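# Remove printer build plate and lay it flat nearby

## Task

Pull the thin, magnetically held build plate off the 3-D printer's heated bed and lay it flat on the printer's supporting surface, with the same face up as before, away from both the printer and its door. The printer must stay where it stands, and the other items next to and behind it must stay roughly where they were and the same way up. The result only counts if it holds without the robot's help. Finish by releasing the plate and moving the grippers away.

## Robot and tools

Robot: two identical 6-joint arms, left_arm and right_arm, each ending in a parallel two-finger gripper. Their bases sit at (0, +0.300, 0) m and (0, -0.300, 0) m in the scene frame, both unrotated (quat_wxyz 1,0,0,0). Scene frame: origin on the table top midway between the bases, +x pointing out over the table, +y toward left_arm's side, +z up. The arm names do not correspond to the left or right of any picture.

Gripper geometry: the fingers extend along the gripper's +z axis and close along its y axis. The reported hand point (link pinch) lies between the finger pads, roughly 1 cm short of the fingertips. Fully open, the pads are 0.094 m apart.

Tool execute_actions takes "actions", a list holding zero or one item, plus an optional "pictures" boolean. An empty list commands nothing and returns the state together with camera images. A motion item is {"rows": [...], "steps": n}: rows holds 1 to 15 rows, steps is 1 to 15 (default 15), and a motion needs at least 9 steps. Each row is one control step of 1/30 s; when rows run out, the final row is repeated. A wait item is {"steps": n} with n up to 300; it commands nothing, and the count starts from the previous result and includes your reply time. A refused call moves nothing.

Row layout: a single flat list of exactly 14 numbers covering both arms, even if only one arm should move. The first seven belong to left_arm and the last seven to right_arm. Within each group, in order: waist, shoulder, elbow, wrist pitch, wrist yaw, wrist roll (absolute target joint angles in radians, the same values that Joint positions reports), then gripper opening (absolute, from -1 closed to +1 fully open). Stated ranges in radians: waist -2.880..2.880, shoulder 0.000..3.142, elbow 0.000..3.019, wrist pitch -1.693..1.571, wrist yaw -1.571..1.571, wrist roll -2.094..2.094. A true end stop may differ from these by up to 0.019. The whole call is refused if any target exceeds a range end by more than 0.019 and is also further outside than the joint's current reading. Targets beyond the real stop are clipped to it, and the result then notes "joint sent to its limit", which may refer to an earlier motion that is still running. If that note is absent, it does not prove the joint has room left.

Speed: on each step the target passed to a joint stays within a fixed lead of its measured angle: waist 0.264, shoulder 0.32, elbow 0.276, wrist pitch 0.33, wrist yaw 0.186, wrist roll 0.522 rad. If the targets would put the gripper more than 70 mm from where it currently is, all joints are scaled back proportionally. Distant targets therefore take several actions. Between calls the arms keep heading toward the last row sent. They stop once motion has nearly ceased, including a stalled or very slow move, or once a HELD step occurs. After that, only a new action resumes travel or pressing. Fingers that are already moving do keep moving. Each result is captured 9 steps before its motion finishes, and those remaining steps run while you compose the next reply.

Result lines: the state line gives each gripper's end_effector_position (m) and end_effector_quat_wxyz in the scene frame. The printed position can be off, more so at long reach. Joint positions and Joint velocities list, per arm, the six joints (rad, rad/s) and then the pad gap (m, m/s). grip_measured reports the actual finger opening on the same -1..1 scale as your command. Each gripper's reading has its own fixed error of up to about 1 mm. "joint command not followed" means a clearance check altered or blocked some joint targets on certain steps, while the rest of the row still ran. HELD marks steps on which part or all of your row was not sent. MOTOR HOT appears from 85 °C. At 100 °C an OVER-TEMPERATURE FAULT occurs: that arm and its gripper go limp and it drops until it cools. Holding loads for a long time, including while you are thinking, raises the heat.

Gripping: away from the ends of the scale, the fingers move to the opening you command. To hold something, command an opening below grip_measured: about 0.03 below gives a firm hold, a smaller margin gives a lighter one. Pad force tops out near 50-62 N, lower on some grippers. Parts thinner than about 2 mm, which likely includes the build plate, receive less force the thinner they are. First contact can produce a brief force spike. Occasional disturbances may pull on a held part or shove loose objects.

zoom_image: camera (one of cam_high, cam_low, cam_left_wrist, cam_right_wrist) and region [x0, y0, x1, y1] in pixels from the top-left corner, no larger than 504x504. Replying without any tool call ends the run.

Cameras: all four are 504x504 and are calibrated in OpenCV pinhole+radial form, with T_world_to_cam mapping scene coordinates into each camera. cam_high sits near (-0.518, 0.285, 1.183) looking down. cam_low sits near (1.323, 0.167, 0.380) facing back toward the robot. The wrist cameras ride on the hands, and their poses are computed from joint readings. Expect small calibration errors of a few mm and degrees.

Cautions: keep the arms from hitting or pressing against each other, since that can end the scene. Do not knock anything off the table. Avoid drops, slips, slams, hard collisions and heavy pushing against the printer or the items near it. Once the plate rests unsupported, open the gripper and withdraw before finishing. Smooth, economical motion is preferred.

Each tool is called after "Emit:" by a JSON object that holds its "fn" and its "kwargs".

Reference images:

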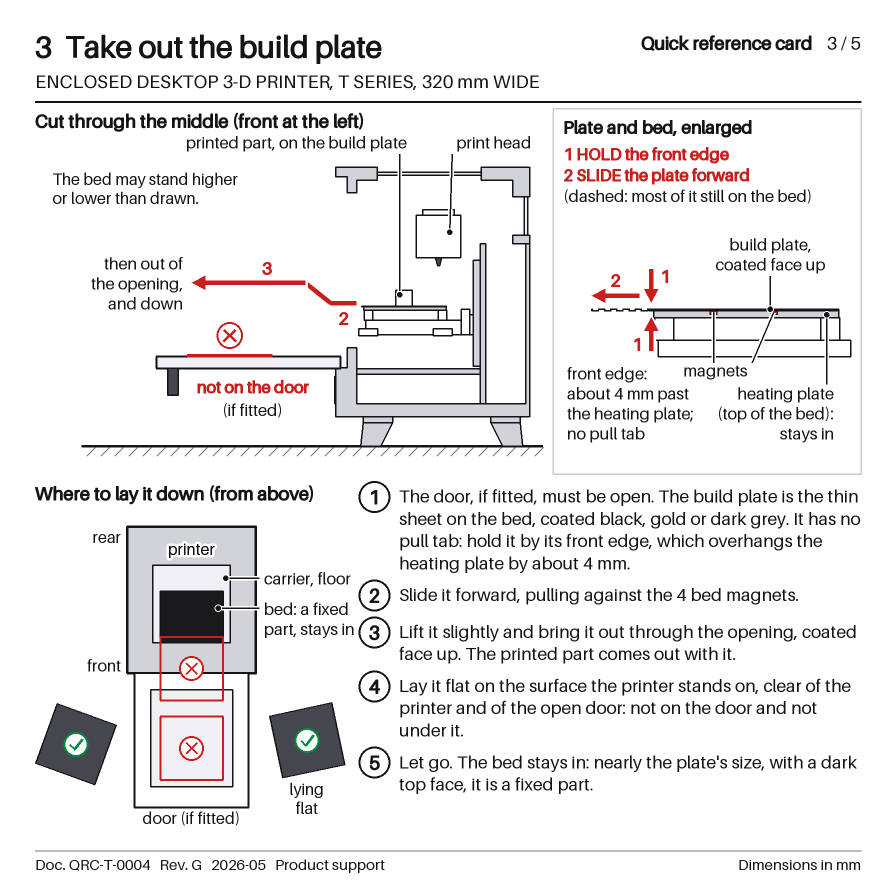

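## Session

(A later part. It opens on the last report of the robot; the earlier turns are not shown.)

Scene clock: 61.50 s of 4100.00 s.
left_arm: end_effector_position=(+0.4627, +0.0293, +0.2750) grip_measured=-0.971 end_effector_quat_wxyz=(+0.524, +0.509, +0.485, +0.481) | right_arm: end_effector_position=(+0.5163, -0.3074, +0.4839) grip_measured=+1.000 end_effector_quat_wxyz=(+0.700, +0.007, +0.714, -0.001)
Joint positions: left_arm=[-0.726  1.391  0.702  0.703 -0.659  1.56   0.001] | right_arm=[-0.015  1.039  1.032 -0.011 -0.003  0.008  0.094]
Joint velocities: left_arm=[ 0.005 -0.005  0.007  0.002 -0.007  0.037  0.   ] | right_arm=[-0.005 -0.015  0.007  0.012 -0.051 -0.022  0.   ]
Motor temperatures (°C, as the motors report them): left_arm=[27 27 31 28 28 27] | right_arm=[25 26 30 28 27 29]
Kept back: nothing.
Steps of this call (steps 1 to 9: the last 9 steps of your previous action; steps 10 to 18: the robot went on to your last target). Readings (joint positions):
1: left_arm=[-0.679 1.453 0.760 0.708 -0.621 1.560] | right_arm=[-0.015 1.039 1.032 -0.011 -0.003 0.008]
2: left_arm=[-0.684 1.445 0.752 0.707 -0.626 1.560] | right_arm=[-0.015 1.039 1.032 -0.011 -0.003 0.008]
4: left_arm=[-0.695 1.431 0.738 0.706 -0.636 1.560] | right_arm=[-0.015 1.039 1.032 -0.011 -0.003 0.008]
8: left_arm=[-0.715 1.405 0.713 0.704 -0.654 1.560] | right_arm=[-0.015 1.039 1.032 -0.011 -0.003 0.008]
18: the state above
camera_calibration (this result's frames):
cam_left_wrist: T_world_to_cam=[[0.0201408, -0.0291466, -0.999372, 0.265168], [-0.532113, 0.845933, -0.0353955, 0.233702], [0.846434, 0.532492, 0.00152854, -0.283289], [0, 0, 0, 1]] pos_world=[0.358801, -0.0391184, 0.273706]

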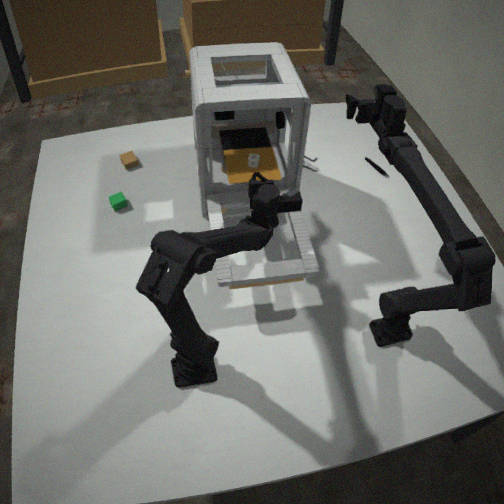

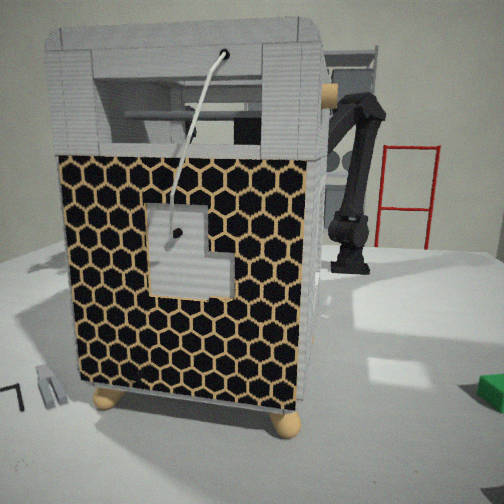

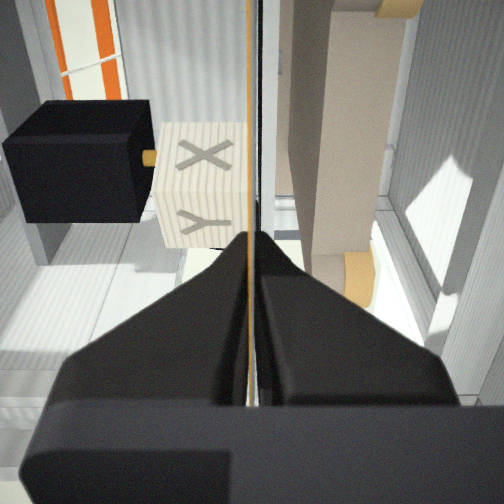

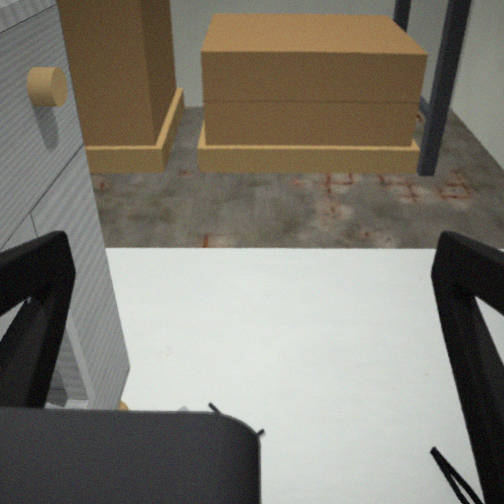

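Emit:
{"fn": "execute_actions", "kwargs": {"actions": []}}

Scene clock: 63.00 s of 4100.00 s.
left_arm: end_effector_position=(+0.4627, +0.0293, +0.2750) grip_measured=-0.971 end_effector_quat_wxyz=(+0.524, +0.509, +0.485, +0.481) | right_arm: end_effector_position=(+0.5163, -0.3074, +0.4839) grip_measured=+1.000 end_effector_quat_wxyz=(+0.700, +0.007, +0.714, -0.001)
Joint positions: left_arm=[-0.726  1.391  0.702  0.703 -0.659  1.56   0.001] | right_arm=[-0.015  1.039  1.032 -0.011 -0.003  0.008  0.094]
Joint velocities: left_arm=[-0.015 -0.005 -0.017  0.002  0.007 -0.066 -0.001] | right_arm=[-0.005 -0.015 -0.012 -0.012  0.022  0.007  0.   ]
Motor temperatures (°C, as the motors report them): left_arm=[27 27 31 28 28 27] | right_arm=[25 26 30 28 27 29]
Kept back: nothing.
Steps of this call (steps 1 to 15: the robot went on to your last target; steps 16 to 45: nothing new was sent). Readings (joint positions):
1: left_arm=[-0.726 1.391 0.702 0.703 -0.659 1.560] | right_arm=[-0.015 1.039 1.032 -0.011 -0.003 0.008]
2: left_arm=[-0.726 1.391 0.702 0.703 -0.659 1.560] | right_arm=[-0.015 1.039 1.032 -0.011 -0.003 0.008]
4: left_arm=[-0.726 1.391 0.702 0.703 -0.659 1.560] | right_arm=[-0.015 1.039 1.032 -0.011 -0.003 0.008]
8: left_arm=[-0.726 1.391 0.702 0.703 -0.659 1.560] | right_arm=[-0.015 1.039 1.032 -0.011 -0.003 0.008]
45: the state above
All arms were judged still, so your last target was given up. Only a new action makes them travel on or press farther. Fingers that are still opening or closing keep moving.
camera_calibration (this result's frames):
cam_left_wrist: T_world_to_cam=[[0.0201408, -0.0291466, -0.999372, 0.265168], [-0.532113, 0.845933, -0.0353955, 0.233702], [0.846434, 0.532492, 0.00152854, -0.283289], [0, 0, 0, 1]] pos_world=[0.358801, -0.0391184, 0.273706]

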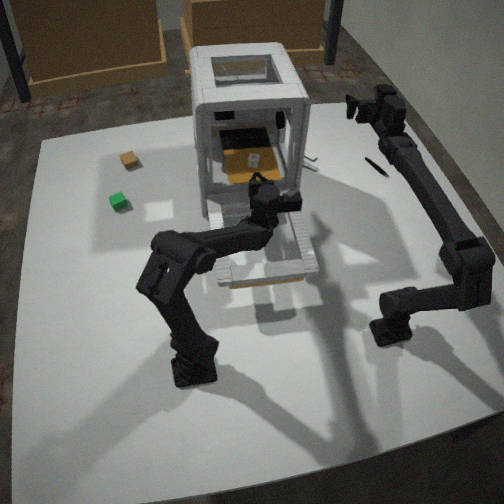

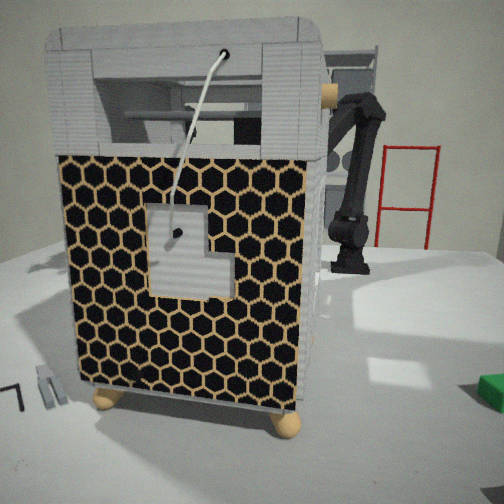

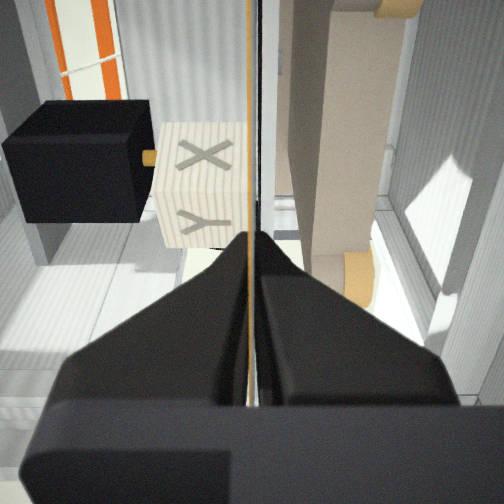

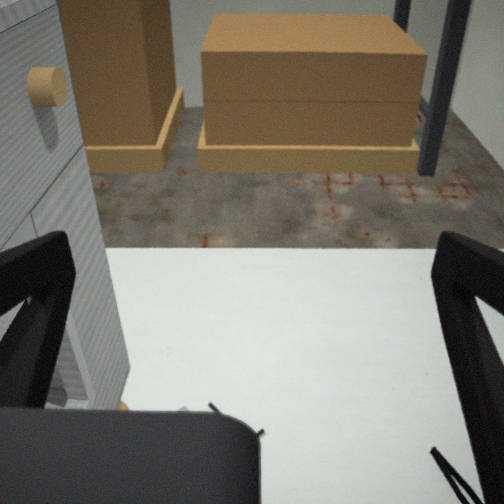

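Emit:
{"fn": "execute_actions", "kwargs": {"actions": [{"rows": [
[-0.7347,1.3497,0.7107,0.6983,-0.6665,1.571,-1,-0.015,1.039,1.032,-0.011,-0.003,0.008,1],
[-0.7395,1.3423,0.7055,0.6967,-0.6714,1.571,-1,-0.015,1.039,1.032,-0.011,-0.003,0.008,1],
[-0.7442,1.3350,0.7002,0.6950,-0.6764,1.571,-1,-0.015,1.039,1.032,-0.011,-0.003,0.008,1],
[-0.7489,1.3277,0.6949,0.6933,-0.6814,1.571,-1,-0.015,1.039,1.032,-0.011,-0.003,0.008,1],
[-0.7537,1.3203,0.6897,0.6917,-0.6863,1.571,-1,-0.015,1.039,1.032,-0.011,-0.003,0.008,1],
[-0.7584,1.3130,0.6844,0.6900,-0.6913,1.571,-1,-0.015,1.039,1.032,-0.011,-0.003,0.008,1],
[-0.7631,1.3057,0.6791,0.6883,-0.6963,1.571,-1,-0.015,1.039,1.032,-0.011,-0.003,0.008,1],
[-0.7679,1.2983,0.6739,0.6867,-0.7012,1.571,-1,-0.015,1.039,1.032,-0.011,-0.003,0.008,1],
[-0.7726,1.2910,0.6686,0.6850,-0.7062,1.571,-1,-0.015,1.039,1.032,-0.011,-0.003,0.008,1],
[-0.7773,1.2837,0.6633,0.6833,-0.7112,1.571,-1,-0.015,1.039,1.032,-0.011,-0.003,0.008,1],
[-0.7821,1.2763,0.6581,0.6817,-0.7161,1.571,-1,-0.015,1.039,1.032,-0.011,-0.003,0.008,1],
[-0.7868,1.2690,0.6528,0.6800,-0.7211,1.571,-1,-0.015,1.039,1.032,-0.011,-0.003,0.008,1],
[-0.7915,1.2617,0.6475,0.6783,-0.7261,1.571,-1,-0.015,1.039,1.032,-0.011,-0.003,0.008,1],
[-0.7963,1.2543,0.6423,0.6767,-0.7310,1.571,-1,-0.015,1.039,1.032,-0.011,-0.003,0.008,1],
[-0.8010,1.2470,0.6370,0.6750,-0.7360,1.571,-1,-0.015,1.039,1.032,-0.011,-0.003,0.008,1]
], "steps": 15}]}}

Scene clock: 64.60 s of 4100.00 s.
left_arm: end_effector_position=(+0.4542, +0.0335, +0.2742) grip_measured=-0.971 end_effector_quat_wxyz=(+0.519, +0.507, +0.489, +0.484) | right_arm: end_effector_position=(+0.5163, -0.3074, +0.4839) grip_measured=+1.000 end_effector_quat_wxyz=(+0.700, +0.007, +0.714, -0.001)
Joint positions: left_arm=[-0.738  1.37   0.682  0.696 -0.685  1.56   0.001] | right_arm=[-0.015  1.039  1.032 -0.011 -0.003  0.008  0.094]
Joint velocities: left_arm=[-0.132 -0.239 -0.203 -0.046 -0.125 -0.007  0.001] | right_arm=[ 0.015 -0.015 -0.007 -0.002  0.007 -0.007  0.   ]
Motor temperatures (°C, as the motors report them): left_arm=[27 27 31 28 28 27] | right_arm=[25 26 30 28 27 29]
Steps of this call (steps 1 to 42: nothing new was sent; steps 43 to 48: the first 6 steps of this action). Readings (joint positions):
43: left_arm=[-0.727 1.391 0.702 0.703 -0.661 1.560] | right_arm=[-0.015 1.039 1.032 -0.011 -0.003 0.008]
44: left_arm=[-0.727 1.390 0.701 0.703 -0.665 1.560] | right_arm=[-0.015 1.039 1.032 -0.011 -0.003 0.008]
46: left_arm=[-0.731 1.383 0.694 0.700 -0.675 1.560] | right_arm=[-0.015 1.039 1.032 -0.011 -0.003 0.008]
48: the state above

Emit:
{"fn": "execute_actions", "kwargs": {"actions": [{"rows": [
[-0.8073,1.2405,0.6320,0.6735,-0.7423,1.571,-1,-0.015,1.039,1.032,-0.011,-0.003,0.008,1],
[-0.8135,1.2341,0.6270,0.6721,-0.7485,1.571,-1,-0.015,1.039,1.032,-0.011,-0.003,0.008,1],
[-0.8198,1.2276,0.6220,0.6706,-0.7548,1.571,-1,-0.015,1.039,1.032,-0.011,-0.003,0.008,1],
[-0.8261,1.2211,0.6170,0.6691,-0.7611,1.571,-1,-0.015,1.039,1.032,-0.011,-0.003,0.008,1],
[-0.8323,1.2147,0.6120,0.6677,-0.7673,1.571,-1,-0.015,1.039,1.032,-0.011,-0.003,0.008,1],
[-0.8386,1.2082,0.6070,0.6662,-0.7736,1.571,-1,-0.015,1.039,1.032,-0.011,-0.003,0.008,1],
[-0.8449,1.2017,0.6020,0.6647,-0.7799,1.571,-1,-0.015,1.039,1.032,-0.011,-0.003,0.008,1],
[-0.8511,1.1953,0.5970,0.6633,-0.7861,1.571,-1,-0.015,1.039,1.032,-0.011,-0.003,0.008,1],
[-0.8574,1.1888,0.5920,0.6618,-0.7924,1.571,-1,-0.015,1.039,1.032,-0.011,-0.003,0.008,1],
[-0.8637,1.1823,0.5870,0.6603,-0.7987,1.571,-1,-0.015,1.039,1.032,-0.011,-0.003,0.008,1],
[-0.8699,1.1759,0.5820,0.6589,-0.8049,1.571,-1,-0.015,1.039,1.032,-0.011,-0.003,0.008,1],
[-0.8762,1.1694,0.5770,0.6574,-0.8112,1.571,-1,-0.015,1.039,1.032,-0.011,-0.003,0.008,1],
[-0.8825,1.1629,0.5720,0.6559,-0.8175,1.571,-1,-0.015,1.039,1.032,-0.011,-0.003,0.008,1],
[-0.8887,1.1565,0.5670,0.6545,-0.8237,1.571,-1,-0.015,1.039,1.032,-0.011,-0.003,0.008,1],
[-0.8950,1.1500,0.5620,0.6530,-0.8300,1.571,-1,-0.015,1.039,1.032,-0.011,-0.003,0.008,1]
], "steps": 15}]}}

Scene clock: 65.77 s of 4100.00 s.
left_arm: end_effector_position=(+0.4099, +0.0387, +0.2827) grip_measured=-0.971 end_effector_quat_wxyz=(+0.521, +0.503, +0.491, +0.485) | right_arm: end_effector_position=(+0.5163, -0.3074, +0.4839) grip_measured=+1.000 end_effector_quat_wxyz=(+0.700, +0.007, +0.714, -0.001)
Joint positions: left_arm=[-0.814  1.26   0.605  0.673 -0.767  1.56   0.001] | right_arm=[-0.015  1.039  1.032 -0.011 -0.003  0.008  0.094]
Joint velocities: left_arm=[-0.2   -0.19  -0.144 -0.061 -0.168  0.022 -0.001] | right_arm=[-0.005 -0.015 -0.002 -0.012 -0.007 -0.037  0.   ]
Motor temperatures (°C, as the motors report them): left_arm=[27 27 31 28 28 27] | right_arm=[25 26 30 28 27 29]
Steps of this call (steps 1 to 9: the last 9 steps of your previous action; steps 10 to 29: the robot went on to your last target; steps 30 to 35: the first 6 steps of this action). Readings (joint positions):
30: left_arm=[-0.797 1.274 0.623 0.679 -0.736 1.560] | right_arm=[-0.015 1.039 1.032 -0.011 -0.003 0.008]
31: left_arm=[-0.798 1.274 0.622 0.679 -0.741 1.560] | right_arm=[-0.015 1.039 1.032 -0.011 -0.003 0.008]
33: left_arm=[-0.804 1.269 0.616 0.676 -0.754 1.560] | right_arm=[-0.015 1.039 1.032 -0.011 -0.003 0.008]
35: the state above

Emit:
{"fn": "execute_actions", "kwargs": {"actions": [{"rows": [
[-0.9025,1.1439,0.5578,0.6505,-0.8375,1.571,-1,-0.015,1.039,1.032,-0.011,-0.003,0.008,1],
[-0.9101,1.1377,0.5536,0.6481,-0.8451,1.571,-1,-0.015,1.039,1.032,-0.011,-0.003,0.008,1],
[-0.9176,1.1316,0.5494,0.6456,-0.8526,1.571,-1,-0.015,1.039,1.032,-0.011,-0.003,0.008,1],
[-0.9251,1.1255,0.5452,0.6431,-0.8601,1.571,-1,-0.015,1.039,1.032,-0.011,-0.003,0.008,1],
[-0.9327,1.1193,0.5410,0.6407,-0.8677,1.571,-1,-0.015,1.039,1.032,-0.011,-0.003,0.008,1],
[-0.9402,1.1132,0.5368,0.6382,-0.8752,1.571,-1,-0.015,1.039,1.032,-0.011,-0.003,0.008,1],
[-0.9477,1.1071,0.5326,0.6357,-0.8827,1.571,-1,-0.015,1.039,1.032,-0.011,-0.003,0.008,1],
[-0.9553,1.1009,0.5284,0.6333,-0.8903,1.571,-1,-0.015,1.039,1.032,-0.011,-0.003,0.008,1],
[-0.9628,1.0948,0.5242,0.6308,-0.8978,1.571,-1,-0.015,1.039,1.032,-0.011,-0.003,0.008,1],
[-0.9703,1.0887,0.5200,0.6283,-0.9053,1.571,-1,-0.015,1.039,1.032,-0.011,-0.003,0.008,1],
[-0.9779,1.0825,0.5158,0.6259,-0.9129,1.571,-1,-0.015,1.039,1.032,-0.011,-0.003,0.008,1],
[-0.9854,1.0764,0.5116,0.6234,-0.9204,1.571,-1,-0.015,1.039,1.032,-0.011,-0.003,0.008,1],
[-0.9929,1.0703,0.5074,0.6209,-0.9279,1.571,-1,-0.015,1.039,1.032,-0.011,-0.003,0.008,1],
[-1.0005,1.0641,0.5032,0.6185,-0.9355,1.571,-1,-0.015,1.039,1.032,-0.011,-0.003,0.008,1],
[-1.0080,1.0580,0.4990,0.6160,-0.9430,1.571,-1,-0.015,1.039,1.032,-0.011,-0.003,0.008,1]
], "steps": 15}]}}

Emit:
{"fn": "execute_actions", "kwargs": {"actions": [{"steps": 20}], "pictures": true}}

Scene clock: 66.83 s of 4100.00 s.
left_arm: end_effector_position=(+0.3646, +0.0410, +0.2843) grip_measured=-0.971 end_effector_quat_wxyz=(+0.521, +0.502, +0.492, +0.485) | right_arm: end_effector_position=(+0.5163, -0.3074, +0.4839) grip_measured=+1.000 end_effector_quat_wxyz=(+0.700, +0.007, +0.714, -0.001)
Joint positions: left_arm=[-0.914  1.161  0.533  0.647 -0.867  1.56   0.001] | right_arm=[-0.015  1.039  1.032 -0.011 -0.003  0.008  0.094]
Joint velocities: left_arm=[-0.249 -0.181 -0.149 -0.071 -0.168  0.007 -0.001] | right_arm=[ 0.005  0.005  0.002 -0.017 -0.037  0.007  0.   ]
Motor temperatures (°C, as the motors report them): left_arm=[27 27 31 28 28 27] | right_arm=[25 26 30 28 27 29]
Steps of this call (steps 1 to 9: the last 9 steps of your previous action; steps 10 to 26: the robot went on to your last target; steps 27 to 32: the first 6 steps of this action). Readings (joint positions):
27: left_arm=[-0.891 1.176 0.548 0.658 -0.831 1.560] | right_arm=[-0.015 1.039 1.032 -0.011 -0.003 0.008]
28: left_arm=[-0.893 1.176 0.548 0.656 -0.837 1.560] | right_arm=[-0.015 1.039 1.032 -0.011 -0.003 0.008]
30: left_arm=[-0.900 1.171 0.543 0.652 -0.852 1.560] | right_arm=[-0.015 1.039 1.032 -0.011 -0.003 0.008]
32: the state above

Scene clock: 67.50 s of 4100.00 s.
left_arm: end_effector_position=(+0.3290, +0.0405, +0.2864) grip_measured=-0.971 end_effector_quat_wxyz=(+0.527, +0.504, +0.488, +0.479) | right_arm: end_effector_position=(+0.5163, -0.3074, +0.4839) grip_measured=+1.000 end_effector_quat_wxyz=(+0.700, +0.007, +0.714, -0.001)
Joint positions: left_arm=[-1.004  1.083  0.486  0.621 -0.941  1.56   0.001] | right_arm=[-0.015  1.039  1.032 -0.011 -0.003  0.008  0.094]
Joint velocities: left_arm=[-0.015 -0.005  0.007 -0.002 -0.051 -0.125  0.001] | right_arm=[-0.015 -0.015 -0.007  0.012  0.007 -0.095  0.   ]
Motor temperatures (°C, as the motors report them): left_arm=[27 27 31 28 28 27] | right_arm=[25 26 30 28 27 29]
Kept back: nothing.
Steps of this call (steps 1 to 9: the last 9 steps of your previous action; steps 10 to 20: the robot went on to your last target). Readings (joint positions):
1: left_arm=[-0.922 1.154 0.528 0.645 -0.875 1.560] | right_arm=[-0.015 1.039 1.032 -0.011 -0.003 0.008]
2: left_arm=[-0.932 1.147 0.523 0.642 -0.882 1.560] | right_arm=[-0.015 1.039 1.032 -0.011 -0.003 0.008]
4: left_arm=[-0.950 1.133 0.514 0.637 -0.896 1.560] | right_arm=[-0.015 1.039 1.032 -0.011 -0.003 0.008]
8: left_arm=[-0.982 1.105 0.498 0.628 -0.926 1.560] | right_arm=[-0.015 1.039 1.032 -0.011 -0.003 0.008]
20: the state above
camera_calibration (this result's frames):
cam_left_wrist: T_world_to_cam=[[0.0232668, -0.0408841, -0.998893, 0.278877], [-0.534528, 0.843844, -0.0469886, 0.157675], [0.844831, 0.535029, -0.00222017, -0.174678], [0, 0, 0, 1]] pos_world=[0.225367, -0.0281938, 0.285589]

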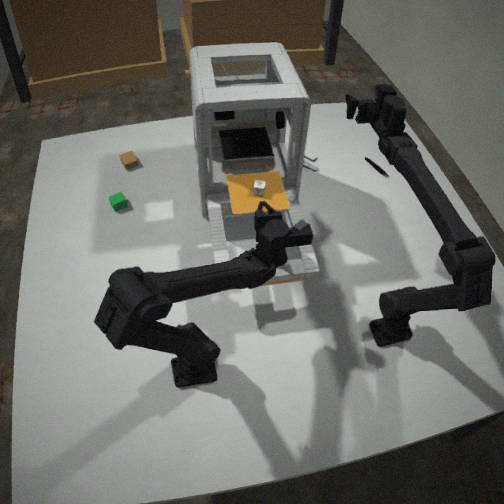

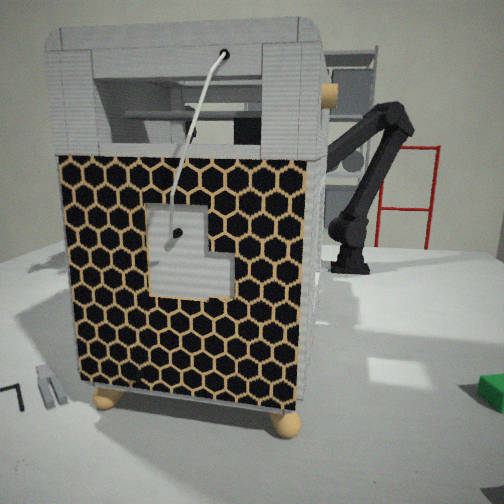

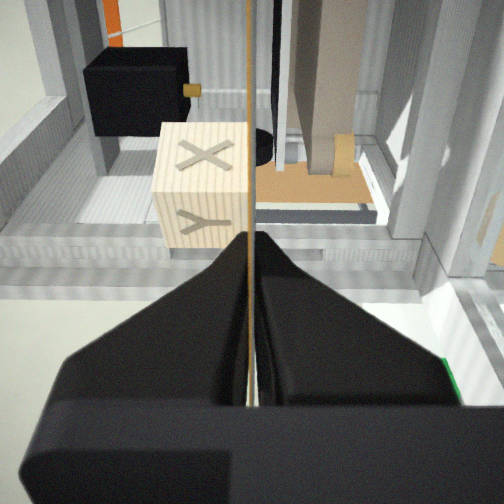

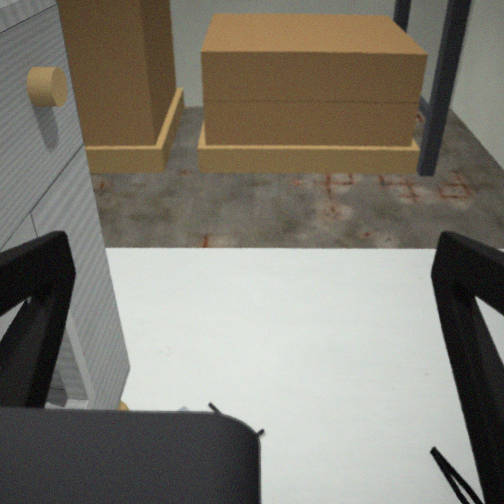

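Emit:
{"fn": "zoom_image", "kwargs": {"camera": "cam_high", "region": [170, 110, 340, 300]}}

Region (170, 110, 340, 300) of cam_high's 504x504 image, scaled by 2.653, with more detail than that image has; it fills the left 451 columns of this view, and the rest is white.

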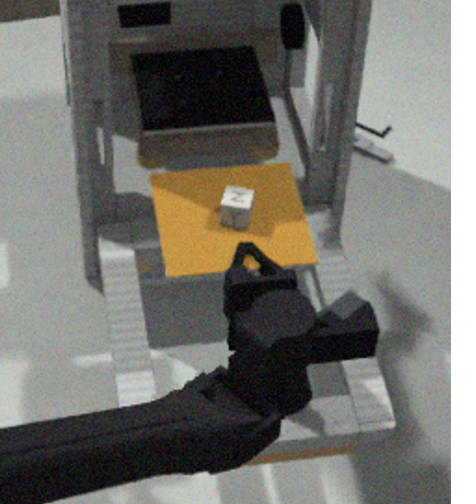

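Emit:
{"fn": "execute_actions", "kwargs": {"actions": [{"rows": [
[-1.0061,1.0575,0.4987,0.6158,-0.9445,1.571,-1,-0.015,1.039,1.032,-0.011,-0.003,0.008,1],
[-1.0042,1.0562,0.4979,0.6152,-0.9488,1.571,-1,-0.015,1.039,1.032,-0.011,-0.003,0.008,1],
[-1.0023,1.0539,0.4966,0.6143,-0.9558,1.571,-1,-0.015,1.039,1.032,-0.011,-0.003,0.008,1],
[-1.0004,1.0510,0.4948,0.6130,-0.9652,1.571,-1,-0.015,1.039,1.032,-0.011,-0.003,0.008,1],
[-0.9985,1.0473,0.4927,0.6114,-0.9768,1.571,-1,-0.015,1.039,1.032,-0.011,-0.003,0.008,1],
[-0.9966,1.0429,0.4901,0.6095,-0.9905,1.571,-1,-0.015,1.039,1.032,-0.011,-0.003,0.008,1],
[-0.9947,1.0380,0.4872,0.6074,-1.0060,1.571,-1,-0.015,1.039,1.032,-0.011,-0.003,0.008,1],
[-0.9928,1.0326,0.4840,0.6051,-1.0232,1.571,-1,-0.015,1.039,1.032,-0.011,-0.003,0.008,1],
[-0.9909,1.0267,0.4805,0.6025,-1.0417,1.571,-1,-0.015,1.039,1.032,-0.011,-0.003,0.008,1],
[-0.9890,1.0204,0.4768,0.5998,-1.0615,1.571,-1,-0.015,1.039,1.032,-0.011,-0.003,0.008,1],
[-0.9871,1.0138,0.4729,0.5970,-1.0823,1.571,-1,-0.015,1.039,1.032,-0.011,-0.003,0.008,1],
[-0.9852,1.0070,0.4689,0.5940,-1.1039,1.571,-1,-0.015,1.039,1.032,-0.011,-0.003,0.008,1],
[-0.9833,0.9999,0.4647,0.5910,-1.1261,1.571,-1,-0.015,1.039,1.032,-0.011,-0.003,0.008,1],
[-0.9814,0.9927,0.4605,0.5879,-1.1487,1.571,-1,-0.015,1.039,1.032,-0.011,-0.003,0.008,1],
[-0.9795,0.9855,0.4563,0.5848,-1.1715,1.571,-1,-0.015,1.039,1.032,-0.011,-0.003,0.008,1]
], "steps": 15}]}}

Emit:
{"fn": "execute_actions", "kwargs": {"actions": [{"rows": [
[-0.9776,0.9783,0.4520,0.5817,-1.1943,1.571,-1,-0.015,1.039,1.032,-0.011,-0.003,0.008,1],
[-0.9757,0.9711,0.4478,0.5786,-1.2169,1.571,-1,-0.015,1.039,1.032,-0.011,-0.003,0.008,1],
[-0.9738,0.9640,0.4436,0.5756,-1.2391,1.571,-1,-0.015,1.039,1.032,-0.011,-0.003,0.008,1],
[-0.9719,0.9572,0.4396,0.5726,-1.2607,1.571,-1,-0.015,1.039,1.032,-0.011,-0.003,0.008,1],
[-0.9700,0.9506,0.4357,0.5698,-1.2815,1.571,-1,-0.015,1.039,1.032,-0.011,-0.003,0.008,1],
[-0.9680,0.9443,0.4320,0.5671,-1.3013,1.571,-1,-0.015,1.039,1.032,-0.011,-0.003,0.008,1],
[-0.9658,0.9384,0.4285,0.5645,-1.3198,1.571,-1,-0.015,1.039,1.032,-0.011,-0.003,0.008,1],
[-0.9632,0.9330,0.4253,0.5622,-1.3370,1.571,-1,-0.015,1.039,1.032,-0.011,-0.003,0.008,1],
[-0.9602,0.9281,0.4224,0.5601,-1.3525,1.571,-1,-0.015,1.039,1.032,-0.011,-0.003,0.008,1],
[-0.9566,0.9237,0.4198,0.5582,-1.3661,1.571,-1,-0.015,1.039,1.032,-0.011,-0.003,0.008,1],
[-0.9524,0.9200,0.4177,0.5566,-1.3778,1.571,-1,-0.015,1.039,1.032,-0.011,-0.003,0.008,1],
[-0.9476,0.9171,0.4159,0.5553,-1.3872,1.571,-1,-0.015,1.039,1.032,-0.011,-0.003,0.008,1],
[-0.9422,0.9148,0.4146,0.5544,-1.3942,1.571,-1,-0.015,1.039,1.032,-0.011,-0.003,0.008,1],
[-0.9362,0.9135,0.4138,0.5538,-1.3985,1.571,-1,-0.015,1.039,1.032,-0.011,-0.003,0.008,1],
[-0.9300,0.9130,0.4135,0.5536,-1.4000,1.571,-1,-0.015,1.039,1.032,-0.011,-0.003,0.008,1]
], "steps": 15}]}}

Emit:
{"fn": "execute_actions", "kwargs": {"actions": [{"steps": 18}], "pictures": true}}

Scene clock: 82.43 s of 4100.00 s.
left_arm: end_effector_position=(+0.3291, +0.0471, +0.2857) grip_measured=-0.971 end_effector_quat_wxyz=(+0.517, +0.497, +0.497, +0.489) | right_arm: end_effector_position=(+0.5163, -0.3074, +0.4839) grip_measured=+1.000 end_effector_quat_wxyz=(+0.700, +0.007, +0.714, -0.001)
Joint positions: left_arm=[-1.004  1.081  0.485  0.618 -0.977  1.56   0.001] | right_arm=[-0.015  1.039  1.032 -0.011 -0.003  0.008  0.094]
Joint velocities: left_arm=[-0.015 -0.044 -0.032 -0.056 -0.286 -0.081  0.001] | right_arm=[ 0.005 -0.005 -0.012  0.002  0.051 -0.095  0.   ]
Motor temperatures (°C, as the motors report them): left_arm=[27 27 31 28 28 27] | right_arm=[25 26 30 28 27 29]
Steps of this call (steps 1 to 15: the robot went on to your last target; steps 16 to 90: nothing new was sent; then 11.73 s passed at rest; steps 91 to 96: the first 6 steps of this action). Readings (joint positions):
91: left_arm=[-1.004 1.083 0.486 0.621 -0.941 1.560] | right_arm=[-0.015 1.039 1.032 -0.011 -0.003 0.008]
92: left_arm=[-1.004 1.083 0.486 0.621 -0.944 1.560] | right_arm=[-0.015 1.039 1.032 -0.011 -0.003 0.008]
94: left_arm=[-1.004 1.083 0.486 0.621 -0.956 1.560] | right_arm=[-0.015 1.039 1.032 -0.011 -0.003 0.008]
96: the state above

Scene clock: 82.93 s of 4100.00 s.
left_arm: end_effector_position=(+0.3124, +0.1299, +0.2859) grip_measured=-0.971 end_effector_quat_wxyz=(+0.431, +0.406, +0.575, +0.564) | right_arm: end_effector_position=(+0.5163, -0.3074, +0.4839) grip_measured=+1.000 end_effector_quat_wxyz=(+0.700, +0.007, +0.714, -0.001)
Joint positions: left_arm=[-0.979  0.98   0.428  0.581 -1.282  1.56   0.001] | right_arm=[-0.015  1.039  1.032 -0.011 -0.003  0.008  0.094]
Joint velocities: left_arm=[ 0.054 -0.23  -0.139 -0.095 -0.491  0.066 -0.001] | right_arm=[-0.015  0.024 -0.012 -0.002 -0.051  0.007  0.   ]
Motor temperatures (°C, as the motors report them): left_arm=[27 27 31 28 28 27] | right_arm=[25 26 30 28 27 29]
Steps of this call (steps 1 to 9: the last 9 steps of your previous action; steps 10 to 15: the first 6 steps of this action). Readings (joint positions):
10: left_arm=[-0.989 1.020 0.448 0.594 -1.173 1.560] | right_arm=[-0.015 1.039 1.032 -0.011 -0.003 0.008]
11: left_arm=[-0.987 1.011 0.444 0.592 -1.196 1.560] | right_arm=[-0.015 1.039 1.032 -0.011 -0.003 0.008]
13: left_arm=[-0.983 0.995 0.436 0.586 -1.240 1.560] | right_arm=[-0.015 1.039 1.032 -0.011 -0.003 0.008]
15: the state above

Scene clock: 83.53 s of 4100.00 s.
left_arm: end_effector_position=(+0.3047, +0.1720, +0.2846) grip_measured=-0.971 end_effector_quat_wxyz=(+0.385, +0.358, +0.608, +0.596) | right_arm: end_effector_position=(+0.5163, -0.3074, +0.4839) grip_measured=+1.000 end_effector_quat_wxyz=(+0.700, +0.007, +0.714, -0.001)
Joint positions: left_arm=[-0.934  0.935  0.402  0.563 -1.399  1.56   0.001] | right_arm=[-0.015  1.039  1.032 -0.011 -0.003  0.008  0.094]
Joint velocities: left_arm=[-0.015 -0.005  0.012 -0.017 -0.022  0.007 -0.001] | right_arm=[-0.015  0.005 -0.012  0.002 -0.037  0.022  0.   ]
Motor temperatures (°C, as the motors report them): left_arm=[27 27 31 28 28 27] | right_arm=[25 26 30 28 27 29]
Kept back: nothing.
Steps of this call (steps 1 to 9: the last 9 steps of your previous action; steps 10 to 18: the robot went on to your last target). Readings (joint positions):
1: left_arm=[-0.977 0.973 0.424 0.579 -1.302 1.560] | right_arm=[-0.015 1.039 1.032 -0.011 -0.003 0.008]
2: left_arm=[-0.975 0.967 0.421 0.576 -1.321 1.560] | right_arm=[-0.015 1.039 1.032 -0.011 -0.003 0.008]
4: left_arm=[-0.970 0.955 0.414 0.572 -1.352 1.560] | right_arm=[-0.015 1.039 1.032 -0.011 -0.003 0.008]
8: left_arm=[-0.954 0.939 0.405 0.565 -1.392 1.560] | right_arm=[-0.015 1.039 1.032 -0.011 -0.003 0.008]
18: the state above
camera_calibration (this result's frames):
cam_left_wrist: T_world_to_cam=[[0.0370813, -0.0369958, -0.998627, 0.278118], [-0.8873, 0.458482, -0.0499327, 0.208255], [0.4597, 0.887933, -0.0158253, -0.163914], [0, 0, 0, 1]] pos_world=[0.249823, 0.0603525, 0.285541]

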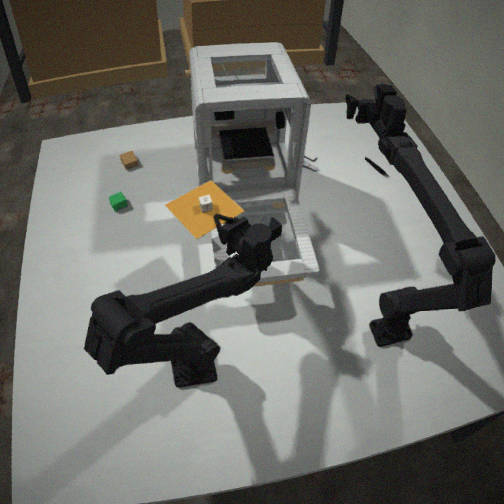

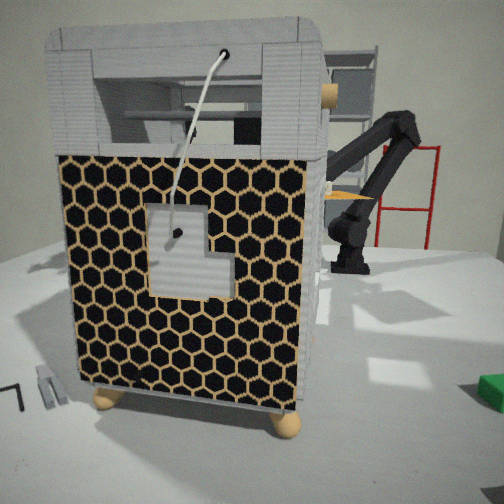

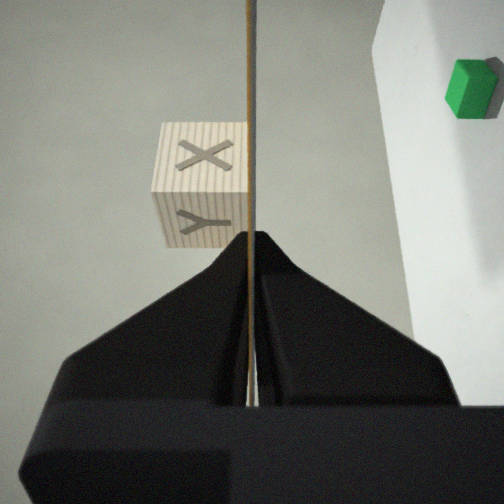

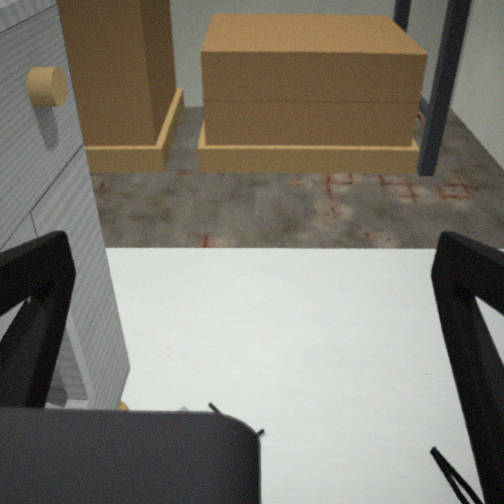

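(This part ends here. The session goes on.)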